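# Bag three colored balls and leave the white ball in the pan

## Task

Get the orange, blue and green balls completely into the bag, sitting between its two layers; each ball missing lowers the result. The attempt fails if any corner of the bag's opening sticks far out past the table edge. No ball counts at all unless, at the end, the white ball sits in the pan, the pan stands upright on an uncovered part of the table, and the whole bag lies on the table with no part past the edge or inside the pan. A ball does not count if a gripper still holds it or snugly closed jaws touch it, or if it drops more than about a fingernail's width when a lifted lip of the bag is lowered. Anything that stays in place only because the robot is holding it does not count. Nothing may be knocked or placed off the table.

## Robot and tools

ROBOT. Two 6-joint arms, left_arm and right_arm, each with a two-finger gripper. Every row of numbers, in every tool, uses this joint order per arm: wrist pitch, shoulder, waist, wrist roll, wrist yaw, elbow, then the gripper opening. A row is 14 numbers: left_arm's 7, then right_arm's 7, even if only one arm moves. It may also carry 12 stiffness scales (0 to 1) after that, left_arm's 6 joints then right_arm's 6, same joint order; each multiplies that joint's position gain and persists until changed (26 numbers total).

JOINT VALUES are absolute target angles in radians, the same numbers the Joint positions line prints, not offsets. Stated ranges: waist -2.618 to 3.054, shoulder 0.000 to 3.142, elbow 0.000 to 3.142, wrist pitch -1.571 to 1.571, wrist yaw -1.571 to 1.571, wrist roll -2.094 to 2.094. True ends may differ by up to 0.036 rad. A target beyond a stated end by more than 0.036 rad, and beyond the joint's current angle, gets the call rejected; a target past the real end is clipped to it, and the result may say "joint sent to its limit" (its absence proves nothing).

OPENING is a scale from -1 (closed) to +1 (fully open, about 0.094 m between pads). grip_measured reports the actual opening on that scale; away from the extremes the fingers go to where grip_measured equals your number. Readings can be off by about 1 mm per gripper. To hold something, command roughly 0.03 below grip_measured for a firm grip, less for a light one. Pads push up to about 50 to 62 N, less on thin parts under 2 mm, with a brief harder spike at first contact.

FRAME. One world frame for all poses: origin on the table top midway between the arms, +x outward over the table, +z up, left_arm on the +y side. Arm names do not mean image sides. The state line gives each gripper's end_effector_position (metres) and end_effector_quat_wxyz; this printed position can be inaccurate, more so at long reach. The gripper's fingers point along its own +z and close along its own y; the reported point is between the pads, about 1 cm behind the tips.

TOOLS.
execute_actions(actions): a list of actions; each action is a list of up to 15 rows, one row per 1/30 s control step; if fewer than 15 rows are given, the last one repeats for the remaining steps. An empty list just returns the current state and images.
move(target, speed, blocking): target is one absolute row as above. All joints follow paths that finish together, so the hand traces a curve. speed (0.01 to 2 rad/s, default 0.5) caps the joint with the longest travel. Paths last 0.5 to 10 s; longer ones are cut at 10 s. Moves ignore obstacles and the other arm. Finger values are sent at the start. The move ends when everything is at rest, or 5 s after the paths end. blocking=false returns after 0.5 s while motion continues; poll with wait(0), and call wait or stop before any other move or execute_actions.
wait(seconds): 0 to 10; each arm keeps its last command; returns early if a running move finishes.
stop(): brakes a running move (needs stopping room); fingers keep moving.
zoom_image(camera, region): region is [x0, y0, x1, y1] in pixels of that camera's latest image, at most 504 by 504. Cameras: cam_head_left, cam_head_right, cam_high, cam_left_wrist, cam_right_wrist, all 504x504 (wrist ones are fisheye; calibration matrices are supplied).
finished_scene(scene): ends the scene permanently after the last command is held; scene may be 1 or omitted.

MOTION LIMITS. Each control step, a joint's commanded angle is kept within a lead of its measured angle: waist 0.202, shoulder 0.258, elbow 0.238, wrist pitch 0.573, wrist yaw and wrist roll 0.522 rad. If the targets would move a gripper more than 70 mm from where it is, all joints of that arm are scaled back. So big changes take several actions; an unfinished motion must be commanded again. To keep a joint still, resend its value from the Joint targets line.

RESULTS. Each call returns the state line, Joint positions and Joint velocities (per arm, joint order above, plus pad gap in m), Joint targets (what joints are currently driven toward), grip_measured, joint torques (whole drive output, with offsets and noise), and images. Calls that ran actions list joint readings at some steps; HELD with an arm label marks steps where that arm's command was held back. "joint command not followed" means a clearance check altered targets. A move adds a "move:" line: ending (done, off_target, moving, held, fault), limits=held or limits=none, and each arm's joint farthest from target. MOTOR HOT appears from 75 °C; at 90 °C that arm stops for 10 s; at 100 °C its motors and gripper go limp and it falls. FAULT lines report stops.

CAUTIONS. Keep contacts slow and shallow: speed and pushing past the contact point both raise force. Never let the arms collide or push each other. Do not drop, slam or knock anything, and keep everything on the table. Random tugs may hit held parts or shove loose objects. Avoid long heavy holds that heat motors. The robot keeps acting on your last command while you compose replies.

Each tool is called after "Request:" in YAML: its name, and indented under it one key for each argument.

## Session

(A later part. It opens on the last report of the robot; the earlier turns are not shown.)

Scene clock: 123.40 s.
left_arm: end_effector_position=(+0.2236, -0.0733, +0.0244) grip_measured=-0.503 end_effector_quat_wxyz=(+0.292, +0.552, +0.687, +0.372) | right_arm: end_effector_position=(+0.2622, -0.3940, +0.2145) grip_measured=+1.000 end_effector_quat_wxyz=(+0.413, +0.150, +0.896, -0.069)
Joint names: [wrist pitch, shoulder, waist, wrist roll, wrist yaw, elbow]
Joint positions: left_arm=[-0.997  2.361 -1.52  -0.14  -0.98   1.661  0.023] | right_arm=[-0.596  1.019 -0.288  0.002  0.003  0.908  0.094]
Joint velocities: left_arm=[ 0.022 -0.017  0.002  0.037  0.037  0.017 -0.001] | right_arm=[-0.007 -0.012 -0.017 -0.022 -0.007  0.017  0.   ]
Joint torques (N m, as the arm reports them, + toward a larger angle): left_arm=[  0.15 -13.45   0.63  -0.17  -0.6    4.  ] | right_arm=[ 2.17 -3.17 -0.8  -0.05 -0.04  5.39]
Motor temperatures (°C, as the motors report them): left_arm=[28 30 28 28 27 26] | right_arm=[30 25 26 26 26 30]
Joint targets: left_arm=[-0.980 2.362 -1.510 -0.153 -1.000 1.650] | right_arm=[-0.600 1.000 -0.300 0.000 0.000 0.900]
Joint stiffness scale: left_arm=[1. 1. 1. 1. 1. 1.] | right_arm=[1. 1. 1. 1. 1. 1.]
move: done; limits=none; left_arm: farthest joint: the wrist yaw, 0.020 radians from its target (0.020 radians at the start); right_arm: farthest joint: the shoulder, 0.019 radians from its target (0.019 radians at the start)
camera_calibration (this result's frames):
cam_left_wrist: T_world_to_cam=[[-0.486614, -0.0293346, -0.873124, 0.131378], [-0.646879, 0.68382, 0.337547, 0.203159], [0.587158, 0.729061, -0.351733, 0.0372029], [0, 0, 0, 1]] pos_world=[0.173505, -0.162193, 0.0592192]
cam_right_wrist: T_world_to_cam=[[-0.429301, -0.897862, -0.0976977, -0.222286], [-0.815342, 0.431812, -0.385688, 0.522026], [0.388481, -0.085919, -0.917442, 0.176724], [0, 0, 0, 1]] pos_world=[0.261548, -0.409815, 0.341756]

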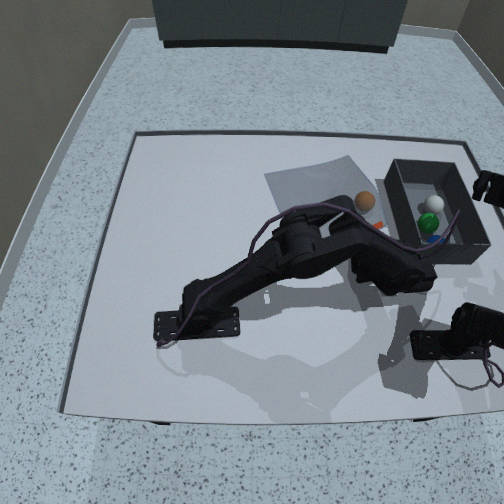

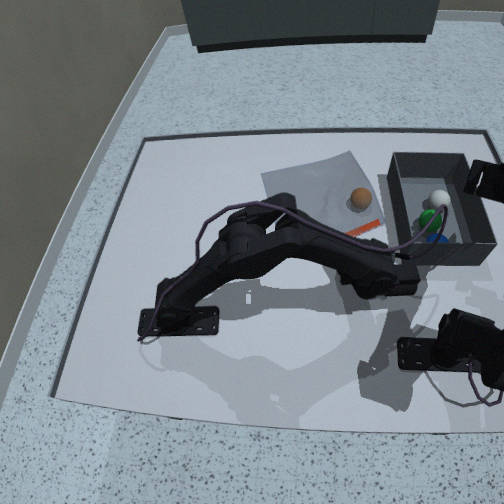

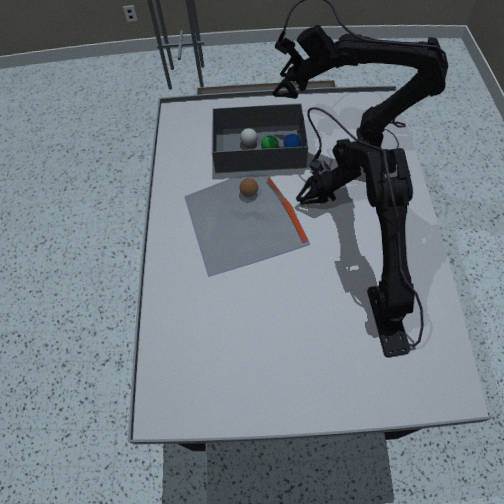

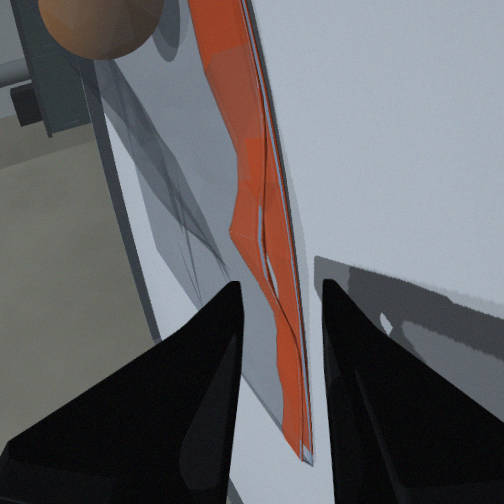

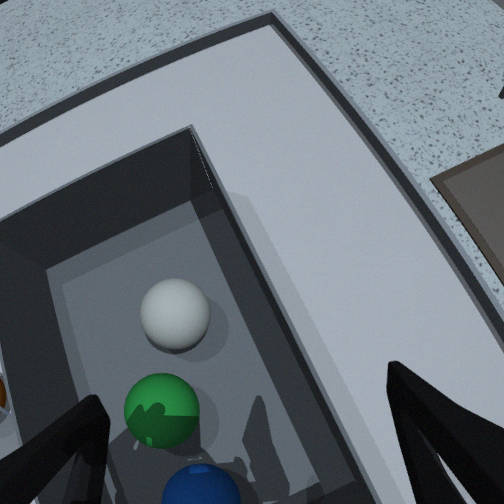

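Request:
move:
  target: [-0.96,2.385,-1.51,-0.153,-1.0,1.65,-0.5, -0.6,1.0,-0.3,0,0,0.9,1]
  speed: 0.03

Request:
zoom_image:
  camera: "cam_high"
  region: [260, 160, 350, 250]

Scene clock: 130.63 s.
left_arm: end_effector_position=(+0.2240, -0.0744, +0.0164) grip_measured=-0.503 end_effector_quat_wxyz=(+0.292, +0.552, +0.686, +0.373) | right_arm: end_effector_position=(+0.2622, -0.3940, +0.2145) grip_measured=+1.000 end_effector_quat_wxyz=(+0.413, +0.150, +0.896, -0.069)
Joint names: [wrist pitch, shoulder, waist, wrist roll, wrist yaw, elbow]
Joint positions: left_arm=[-0.978  2.381 -1.52  -0.14  -0.982  1.661  0.023] | right_arm=[-0.596  1.019 -0.288  0.002  0.003  0.908  0.094]
Joint velocities: left_arm=[-0.007 -0.002 -0.007 -0.007  0.037 -0.007 -0.001] | right_arm=[ 0.007  0.012 -0.022  0.022  0.037  0.002  0.   ]
Joint torques (N m, as the arm reports them, + toward a larger angle): left_arm=[  0.17 -13.32   0.68  -0.17  -0.56   4.01] | right_arm=[ 2.18 -3.18 -0.8  -0.05 -0.04  5.4 ]
Motor temperatures (°C, as the motors report them): left_arm=[28 30 28 28 27 26] | right_arm=[30 25 26 26 26 30]
Joint targets: left_arm=[-0.960 2.385 -1.510 -0.153 -1.000 1.650] | right_arm=[-0.600 1.000 -0.300 -0.000 -0.000 0.900]
Joint stiffness scale: left_arm=[1. 1. 1. 1. 1. 1.] | right_arm=[1. 1. 1. 1. 1. 1.]
move: done; limits=none; left_arm: farthest joint: the wrist pitch, 0.018 radians from its target (0.036 radians at the start); right_arm: farthest joint: the shoulder, 0.019 radians from its target (0.019 radians at the start)
camera_calibration (this result's frames):
cam_left_wrist: T_world_to_cam=[[-0.484898, -0.0272608, -0.874146, 0.124337], [-0.647347, 0.68326, 0.337783, 0.206912], [0.588061, 0.729666, -0.348959, 0.0347527], [0, 0, 0, 1]] pos_world=[0.173798, -0.163343, 0.0509243]
cam_right_wrist: T_world_to_cam=[[-0.429301, -0.897862, -0.0976977, -0.222286], [-0.815342, 0.431812, -0.385688, 0.522026], [0.388481, -0.085919, -0.917442, 0.176724], [0, 0, 0, 1]] pos_world=[0.261548, -0.409815, 0.341756]

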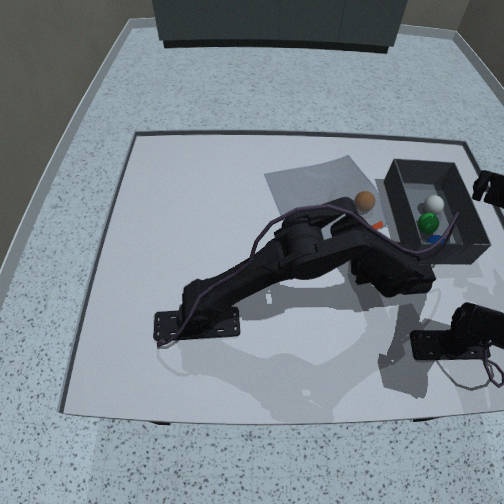

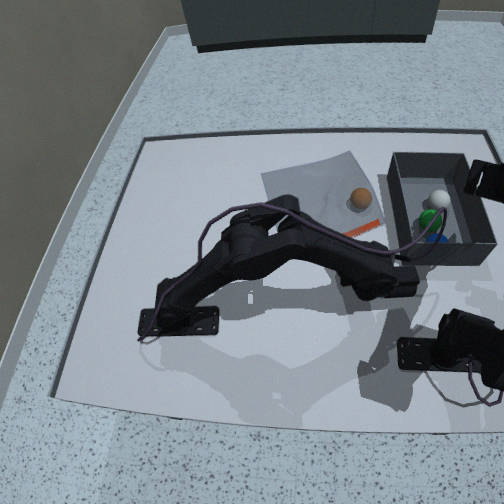

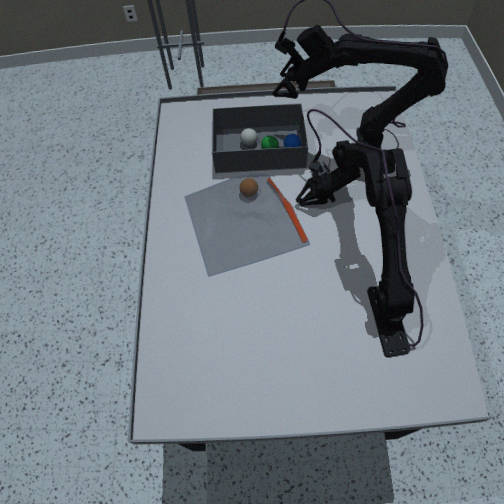

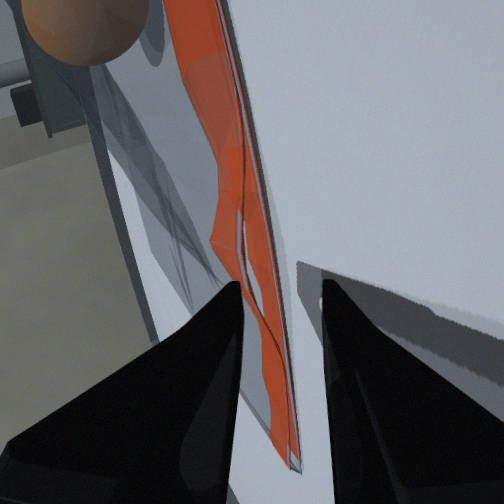

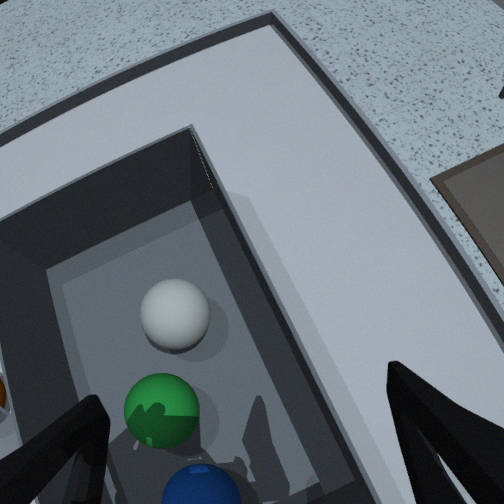

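Region (260, 160, 350, 250) of cam_high's 504x504 image, scaled by 5.600, with more detail than that image has.

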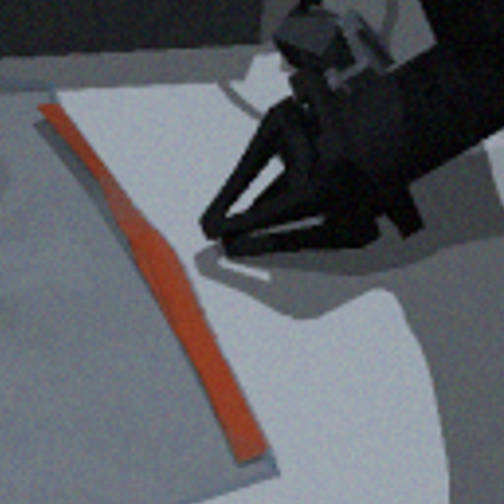

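Request:
move:
  target: [-0.96,2.385,-1.51,-0.153,-1.0,1.65,-0.35, -0.6,1.0,-0.3,0,0,0.9,1]
  speed: 0.03

Scene clock: 135.67 s.
left_arm: end_effector_position=(+0.2257, -0.0743, +0.0191) grip_measured=-0.353 end_effector_quat_wxyz=(+0.298, +0.550, +0.682, +0.379) | right_arm: end_effector_position=(+0.2622, -0.3940, +0.2145) grip_measured=+1.000 end_effector_quat_wxyz=(+0.413, +0.150, +0.896, -0.069)
Joint names: [wrist pitch, shoulder, waist, wrist roll, wrist yaw, elbow]
Joint positions: left_arm=[-0.979  2.381 -1.52  -0.14  -1.     1.661  0.03 ] | right_arm=[-0.596  1.019 -0.288  0.002  0.003  0.908  0.094]
Joint velocities: left_arm=[ 0.022 -0.012 -0.002 -0.051  0.007 -0.007  0.001] | right_arm=[ 0.007 -0.007 -0.002 -0.037 -0.007  0.007  0.   ]
Joint torques (N m, as the arm reports them, + toward a larger angle): left_arm=[  0.17 -13.34   0.62  -0.18  -0.4    3.98] | right_arm=[ 2.18 -3.17 -0.8  -0.05 -0.04  5.39]
Motor temperatures (°C, as the motors report them): left_arm=[28 30 28 28 28 26] | right_arm=[30 25 26 26 26 30]
Joint targets: left_arm=[-0.960 2.385 -1.510 -0.153 -1.000 1.650] | right_arm=[-0.600 1.000 -0.300 0.000 0.000 0.900]
Joint stiffness scale: left_arm=[1. 1. 1. 1. 1. 1.] | right_arm=[1. 1. 1. 1. 1. 1.]
move: done; limits=none; left_arm: farthest joint: the wrist pitch, 0.019 radians from its target (0.018 radians at the start); right_arm: farthest joint: the shoulder, 0.019 radians from its target (0.019 radians at the start)
camera_calibration (this result's frames):
cam_left_wrist: T_world_to_cam=[[-0.469593, -0.023267, -0.882576, 0.124528], [-0.651611, 0.683647, 0.32868, 0.20829], [0.595723, 0.729442, -0.336197, 0.0326294], [0, 0, 0, 1]] pos_world=[0.174764, -0.163301, 0.0524144]
cam_right_wrist: T_world_to_cam=[[-0.429301, -0.897862, -0.0976977, -0.222286], [-0.815342, 0.431812, -0.385688, 0.522026], [0.388481, -0.085919, -0.917442, 0.176724], [0, 0, 0, 1]] pos_world=[0.261548, -0.409815, 0.341756]

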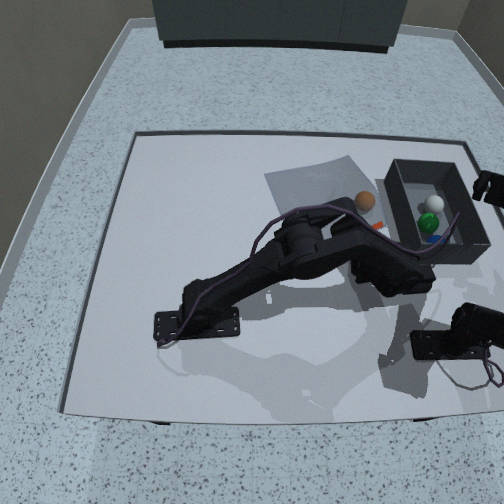

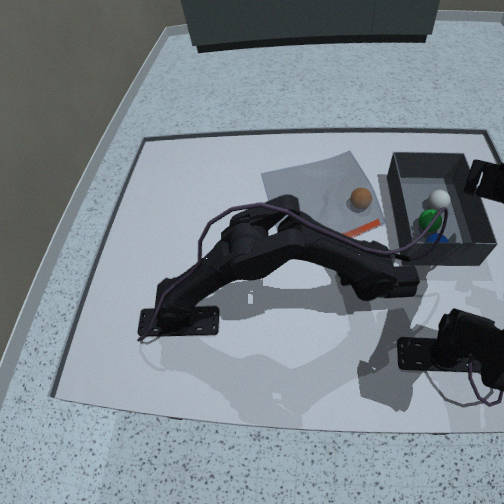

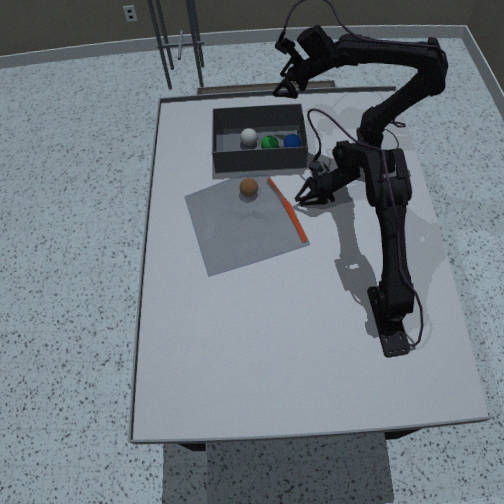

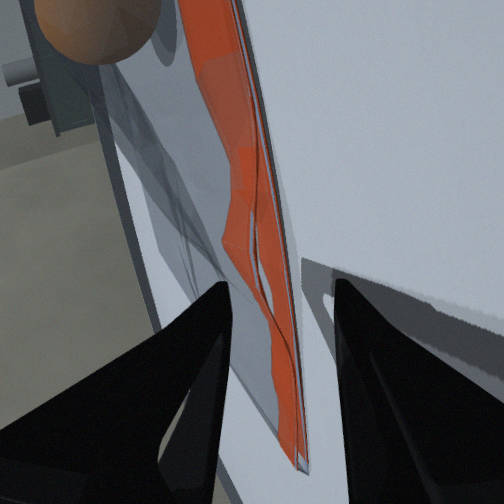

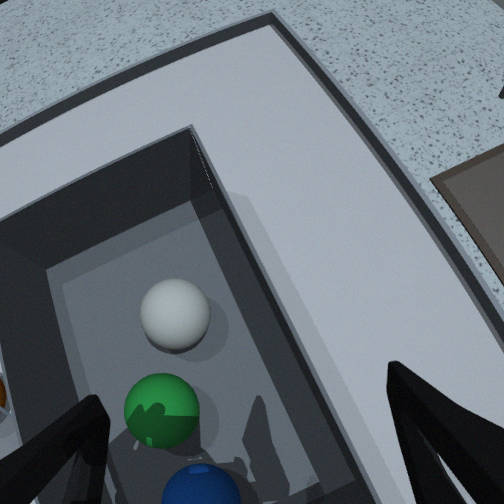

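Request:
move:
  target: [-0.96,2.385,-1.47,-0.153,-1.0,1.65,-0.6, -0.6,1.0,-0.3,0,0,0.9,1]
  speed: 0.04

Request:
zoom_image:
  camera: "cam_high"
  region: [260, 160, 350, 250]

Scene clock: 142.23 s.
left_arm: end_effector_position=(+0.2401, -0.0662, +0.0178) grip_measured=-0.597 end_effector_quat_wxyz=(+0.289, +0.537, +0.695, +0.381) | right_arm: end_effector_position=(+0.2622, -0.3940, +0.2145) grip_measured=+1.000 end_effector_quat_wxyz=(+0.413, +0.150, +0.896, -0.069)
Joint names: [wrist pitch, shoulder, waist, wrist roll, wrist yaw, elbow]
Joint positions: left_arm=[-0.977  2.381 -1.481 -0.14  -0.992  1.661  0.019] | right_arm=[-0.596  1.019 -0.288  0.002  0.003  0.908  0.094]
Joint velocities: left_arm=[-0.022 -0.002 -0.007  0.022  0.022 -0.017 -0.001] | right_arm=[-0.007  0.007  0.012  0.037 -0.066 -0.007  0.   ]
Joint torques (N m, as the arm reports them, + toward a larger angle): left_arm=[  0.17 -13.31   0.75  -0.16  -0.47   3.95] | right_arm=[ 2.18 -3.17 -0.8  -0.05 -0.04  5.4 ]
Motor temperatures (°C, as the motors report them): left_arm=[28 30 28 28 27 26] | right_arm=[30 25 26 26 26 30]
Joint targets: left_arm=[-0.960 2.385 -1.470 -0.153 -1.000 1.650] | right_arm=[-0.600 1.000 -0.300 -0.000 -0.000 0.900]
Joint stiffness scale: left_arm=[1. 1. 1. 1. 1. 1.] | right_arm=[1. 1. 1. 1. 1. 1.]
move: done; limits=none; left_arm: farthest joint: the wrist pitch, 0.017 radians from its target (0.019 radians at the start); right_arm: farthest joint: the shoulder, 0.019 radians from its target (0.019 radians at the start)
camera_calibration (this result's frames):
cam_left_wrist: T_world_to_cam=[[-0.474787, -0.0454313, -0.878927, 0.130073], [-0.676191, 0.658054, 0.331257, 0.216644], [0.563332, 0.751599, -0.343156, 0.0271061], [0, 0, 0, 1]] pos_world=[0.19298, -0.157027, 0.051862]
cam_right_wrist: T_world_to_cam=[[-0.429301, -0.897862, -0.0976977, -0.222286], [-0.815342, 0.431812, -0.385688, 0.522026], [0.388481, -0.085919, -0.917442, 0.176724], [0, 0, 0, 1]] pos_world=[0.261548, -0.409815, 0.341756]

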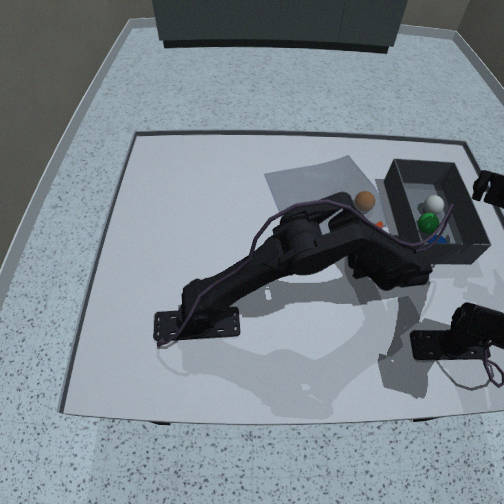

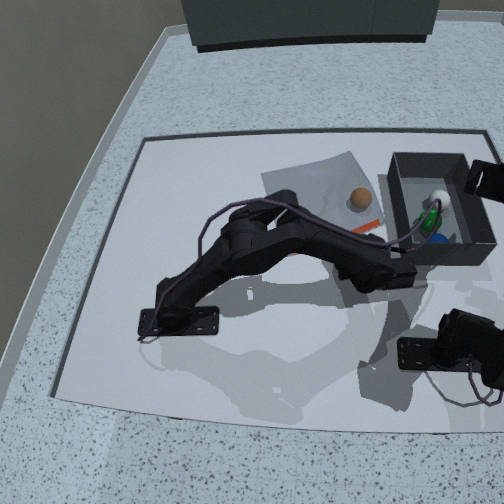

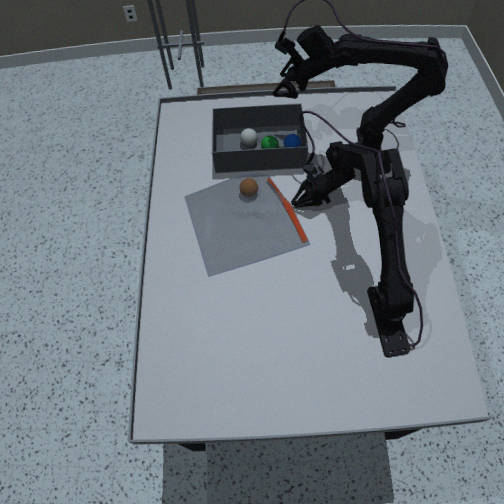

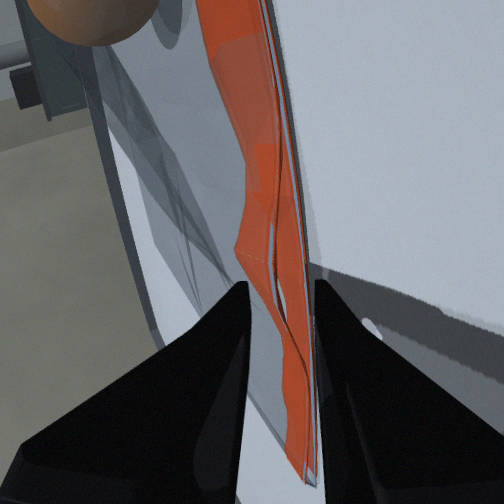

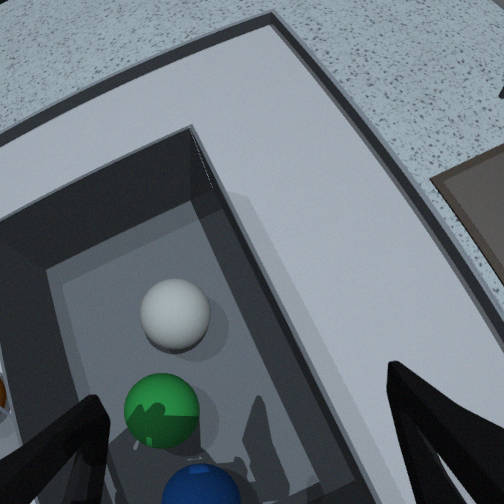

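Region (260, 160, 350, 250) of cam_high's 504x504 image, scaled by 5.600, with more detail than that image has.

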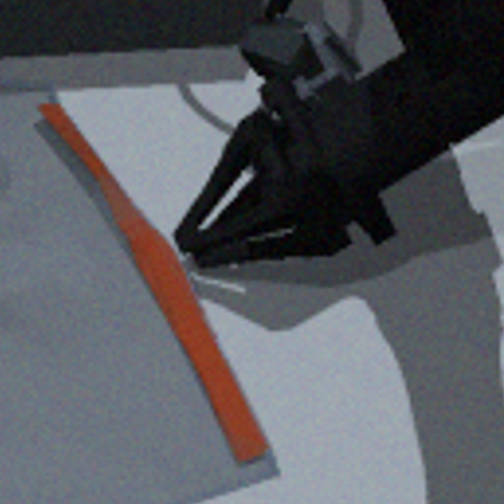

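Request:
move:
  target: [-0.96,2.385,-1.445,-0.153,-1.025,1.65,-0.6, -0.6,1.0,-0.3,0,0,0.9,1]
  speed: 0.03

Request:
zoom_image:
  camera: "cam_left_wrist"
  region: [200, 150, 420, 370]

Scene clock: 151.70 s.
left_arm: end_effector_position=(+0.2507, -0.0606, +0.0197) grip_measured=-0.597 end_effector_quat_wxyz=(+0.288, +0.527, +0.699, +0.389) | right_arm: end_effector_position=(+0.2622, -0.3940, +0.2145) grip_measured=+1.000 end_effector_quat_wxyz=(+0.413, +0.150, +0.896, -0.069)
Joint names: [wrist pitch, shoulder, waist, wrist roll, wrist yaw, elbow]
Joint positions: left_arm=[-0.977  2.381 -1.456 -0.14  -1.005  1.661  0.019] | right_arm=[-0.596  1.019 -0.288  0.002  0.003  0.908  0.094]
Joint velocities: left_arm=[ 0.037  0.007 -0.017  0.007 -0.007  0.002  0.   ] | right_arm=[ 0.037  0.002  0.007  0.022  0.037 -0.002  0.   ]
Joint torques (N m, as the arm reports them, + toward a larger angle): left_arm=[  0.14 -13.32   0.74  -0.17  -0.58   3.97] | right_arm=[ 2.18 -3.18 -0.79 -0.05 -0.04  5.39]
Motor temperatures (°C, as the motors report them): left_arm=[27 31 28 28 28 26] | right_arm=[31 25 26 26 26 30]
Joint targets: left_arm=[-0.960 2.385 -1.445 -0.153 -1.025 1.650] | right_arm=[-0.600 1.000 -0.300 0.000 0.000 0.900]
Joint stiffness scale: left_arm=[1. 1. 1. 1. 1. 1.] | right_arm=[1. 1. 1. 1. 1. 1.]
move: done; limits=none; left_arm: farthest joint: the wrist yaw, 0.020 radians from its target (0.033 radians at the start); right_arm: farthest joint: the shoulder, 0.019 radians from its target (0.019 radians at the start)
camera_calibration (this result's frames):
cam_left_wrist: T_world_to_cam=[[-0.462757, -0.054505, -0.884808, 0.133544], [-0.695315, 0.641462, 0.324137, 0.223429], [0.549903, 0.765216, -0.334739, 0.0215944], [0, 0, 0, 1]] pos_world=[0.205277, -0.152567, 0.0529677]
cam_right_wrist: T_world_to_cam=[[-0.429301, -0.897862, -0.0976977, -0.222286], [-0.815342, 0.431812, -0.385688, 0.522026], [0.388481, -0.085919, -0.917442, 0.176724], [0, 0, 0, 1]] pos_world=[0.261548, -0.409815, 0.341756]

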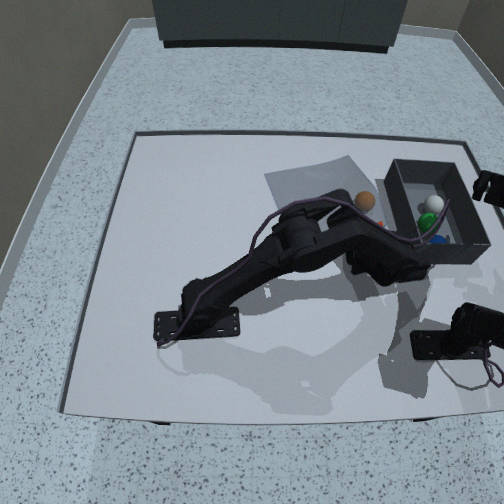

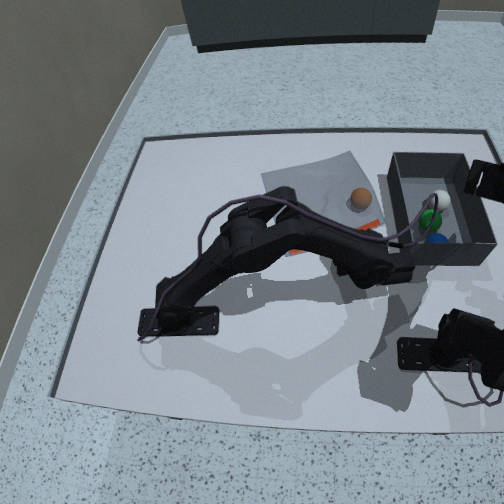

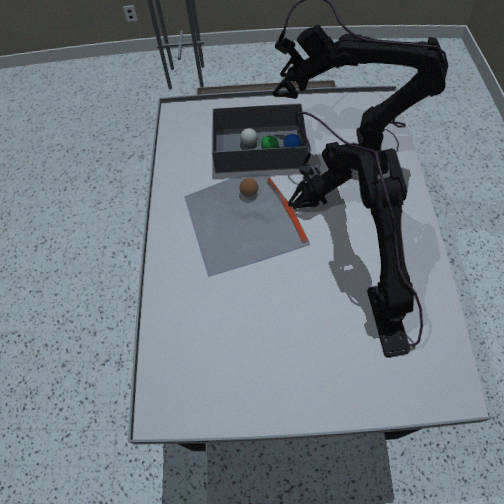

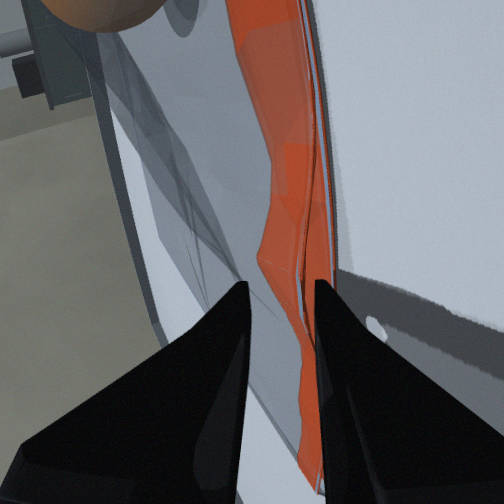

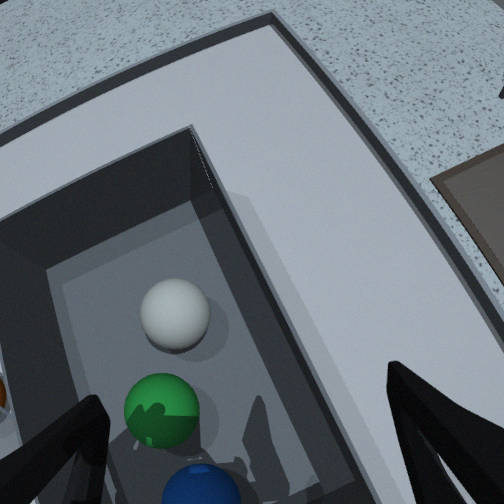

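Region (200, 150, 420, 370) of cam_left_wrist's 504x504 image, scaled by 2.291, with more detail than that image has.

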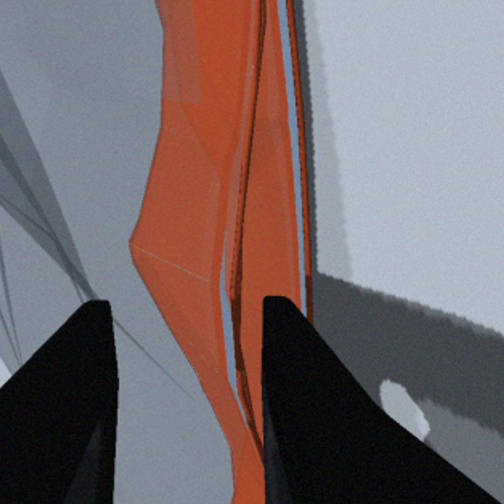

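Looks aligned. Advance a bit.

Request:
move:
  target: [-0.96,2.385,-1.42,-0.153,-1.02,1.65,-0.6, -0.6,1.0,-0.3,0,0,0.9,1]
  speed: 0.03

Request:
zoom_image:
  camera: "cam_left_wrist"
  region: [200, 150, 420, 370]

Scene clock: 156.47 s.
left_arm: end_effector_position=(+0.2593, -0.0549, +0.0191) grip_measured=-0.597 end_effector_quat_wxyz=(+0.282, +0.519, +0.706, +0.391) | right_arm: end_effector_position=(+0.2622, -0.3940, +0.2145) grip_measured=+1.000 end_effector_quat_wxyz=(+0.413, +0.150, +0.896, -0.069)
Joint names: [wrist pitch, shoulder, waist, wrist roll, wrist yaw, elbow]
Joint positions: left_arm=[-0.976  2.381 -1.431 -0.14  -1.001  1.661  0.019] | right_arm=[-0.596  1.019 -0.288  0.002  0.003  0.908  0.094]
Joint velocities: left_arm=[ 0.037 -0.012 -0.002 -0.007 -0.051  0.002  0.   ] | right_arm=[-0.066 -0.022 -0.027 -0.051  0.022  0.007  0.   ]
Joint torques (N m, as the arm reports them, + toward a larger angle): left_arm=[  0.15 -13.33   0.71  -0.17  -0.57   4.  ] | right_arm=[ 2.18 -3.18 -0.8  -0.05 -0.04  5.39]
Motor temperatures (°C, as the motors report them): left_arm=[27 31 28 28 28 26] | right_arm=[31 25 26 26 26 30]
Joint targets: left_arm=[-0.960 2.385 -1.420 -0.153 -1.020 1.650] | right_arm=[-0.600 1.000 -0.300 -0.000 -0.000 0.900]
Joint stiffness scale: left_arm=[1. 1. 1. 1. 1. 1.] | right_arm=[1. 1. 1. 1. 1. 1.]
move: done; limits=none; left_arm: farthest joint: the wrist yaw, 0.019 radians from its target (0.015 radians at the start); right_arm: farthest joint: the shoulder, 0.019 radians from its target (0.019 radians at the start)
camera_calibration (this result's frames):
cam_left_wrist: T_world_to_cam=[[-0.464757, -0.067204, -0.882884, 0.137089], [-0.709806, 0.624355, 0.326122, 0.228757], [0.529317, 0.778244, -0.337875, 0.0183429], [0, 0, 0, 1]] pos_world=[0.216377, -0.147888, 0.0526285]
cam_right_wrist: T_world_to_cam=[[-0.429301, -0.897862, -0.0976977, -0.222286], [-0.815342, 0.431812, -0.385688, 0.522026], [0.388481, -0.085919, -0.917442, 0.176724], [0, 0, 0, 1]] pos_world=[0.261548, -0.409815, 0.341756]

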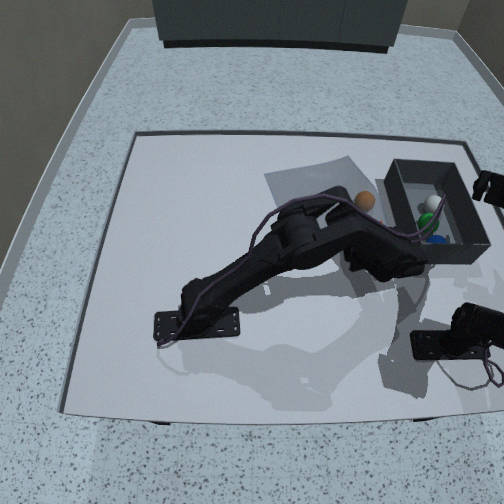

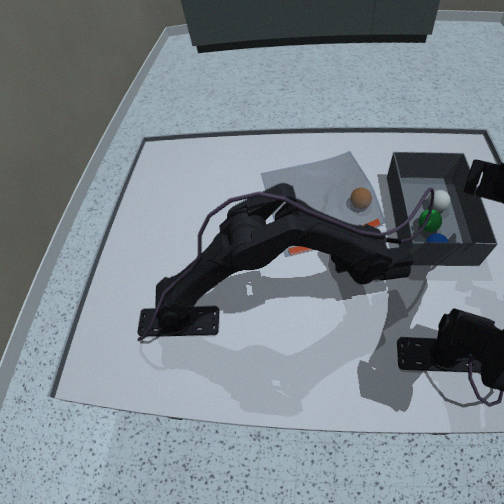

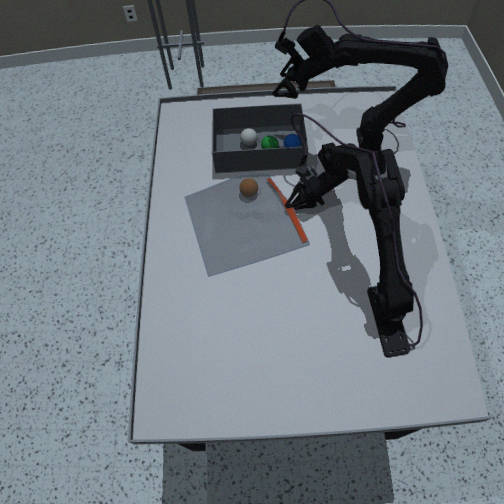

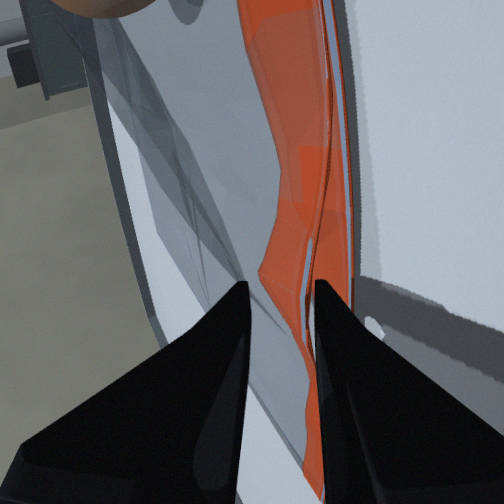

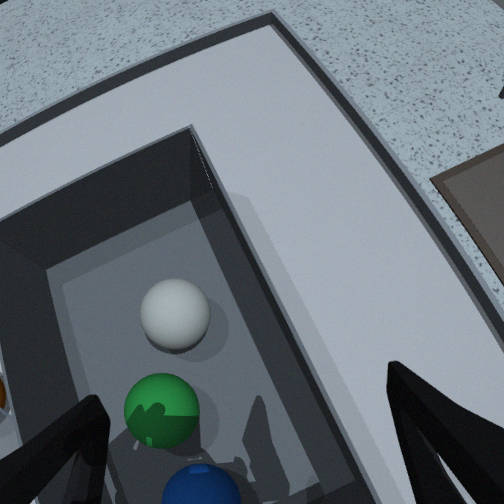

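Region (200, 150, 420, 370) of cam_left_wrist's 504x504 image, scaled by 2.291, with more detail than that image has.

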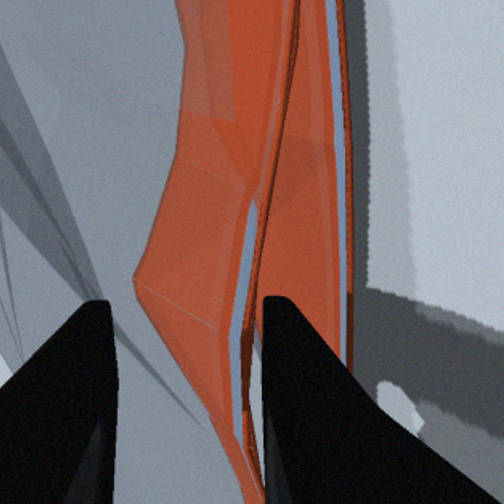

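Request:
move:
  target: [-0.96,2.385,-1.385,-0.153,-1.02,1.65,-0.52, -0.6,1.0,-0.3,0,0,0.9,1]
  speed: 0.03

Request:
zoom_image:
  camera: "cam_left_wrist"
  region: [180, 150, 440, 410]

Scene clock: 161.33 s.
left_arm: end_effector_position=(+0.2720, -0.0462, +0.0189) grip_measured=-0.523 end_effector_quat_wxyz=(+0.275, +0.506, +0.715, +0.395) | right_arm: end_effector_position=(+0.2622, -0.3940, +0.2145) grip_measured=+1.000 end_effector_quat_wxyz=(+0.413, +0.150, +0.896, -0.069)
Joint names: [wrist pitch, shoulder, waist, wrist roll, wrist yaw, elbow]
Joint positions: left_arm=[-0.976  2.381 -1.396 -0.14  -1.     1.661  0.022] | right_arm=[-0.596  1.019 -0.288  0.002  0.003  0.908  0.094]
Joint velocities: left_arm=[-0.022 -0.017 -0.007  0.051 -0.066 -0.027  0.   ] | right_arm=[-0.125 -0.007  0.012  0.037 -0.037  0.002  0.   ]
Joint torques (N m, as the arm reports them, + toward a larger angle): left_arm=[  0.14 -13.32   0.74  -0.18  -0.57   3.96] | right_arm=[ 2.17 -3.18 -0.81 -0.05 -0.04  5.39]
Motor temperatures (°C, as the motors report them): left_arm=[27 31 28 28 28 26] | right_arm=[31 25 26 26 26 30]
Joint targets: left_arm=[-0.960 2.385 -1.385 -0.153 -1.020 1.650] | right_arm=[-0.600 1.000 -0.300 -0.000 0.000 0.900]
Joint stiffness scale: left_arm=[1. 1. 1. 1. 1. 1.] | right_arm=[1. 1. 1. 1. 1. 1.]
move: done; limits=none; left_arm: farthest joint: the wrist yaw, 0.020 radians from its target (0.019 radians at the start); right_arm: farthest joint: the shoulder, 0.019 radians from its target (0.019 radians at the start)
camera_calibration (this result's frames):
cam_left_wrist: T_world_to_cam=[[-0.463067, -0.0838012, -0.882353, 0.14217], [-0.731005, 0.599058, 0.326743, 0.236938], [0.501199, 0.796308, -0.338663, 0.0132978], [0, 0, 0, 1]] pos_world=[0.232372, -0.140615, 0.0525299]
cam_right_wrist: T_world_to_cam=[[-0.429301, -0.897862, -0.0976977, -0.222286], [-0.815342, 0.431812, -0.385688, 0.522026], [0.388481, -0.085919, -0.917442, 0.176724], [0, 0, 0, 1]] pos_world=[0.261548, -0.409815, 0.341756]

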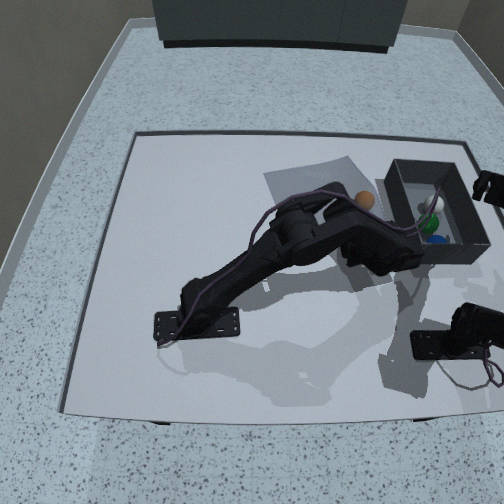

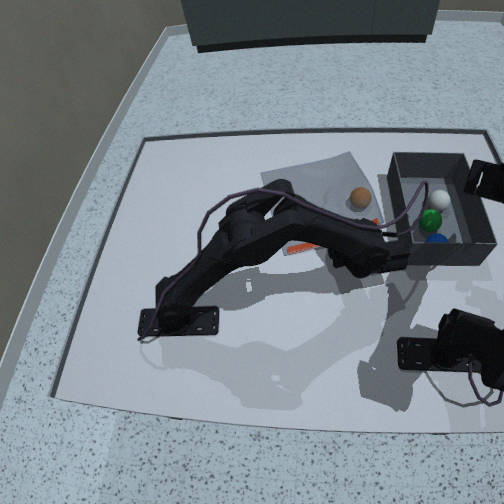

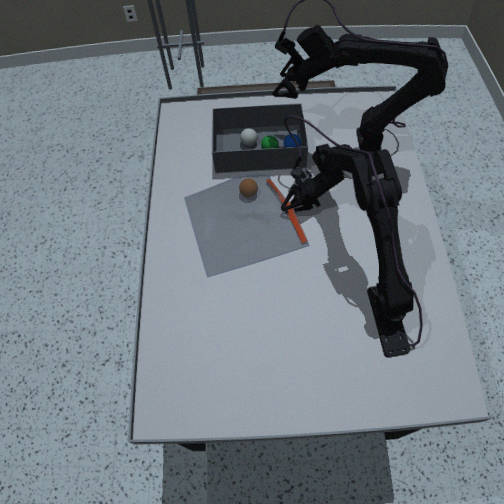

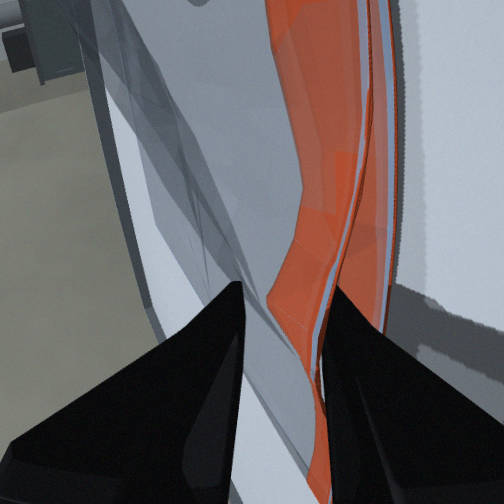

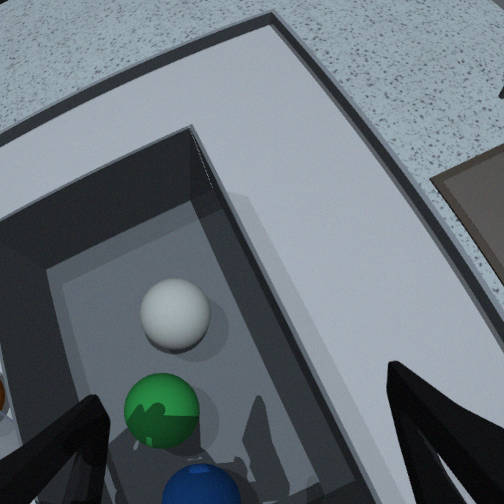

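Region (180, 150, 440, 410) of cam_left_wrist's 504x504 image, scaled by 1.938, with more detail than that image has.

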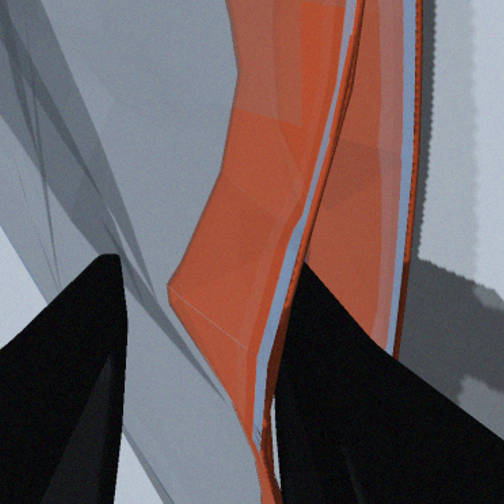

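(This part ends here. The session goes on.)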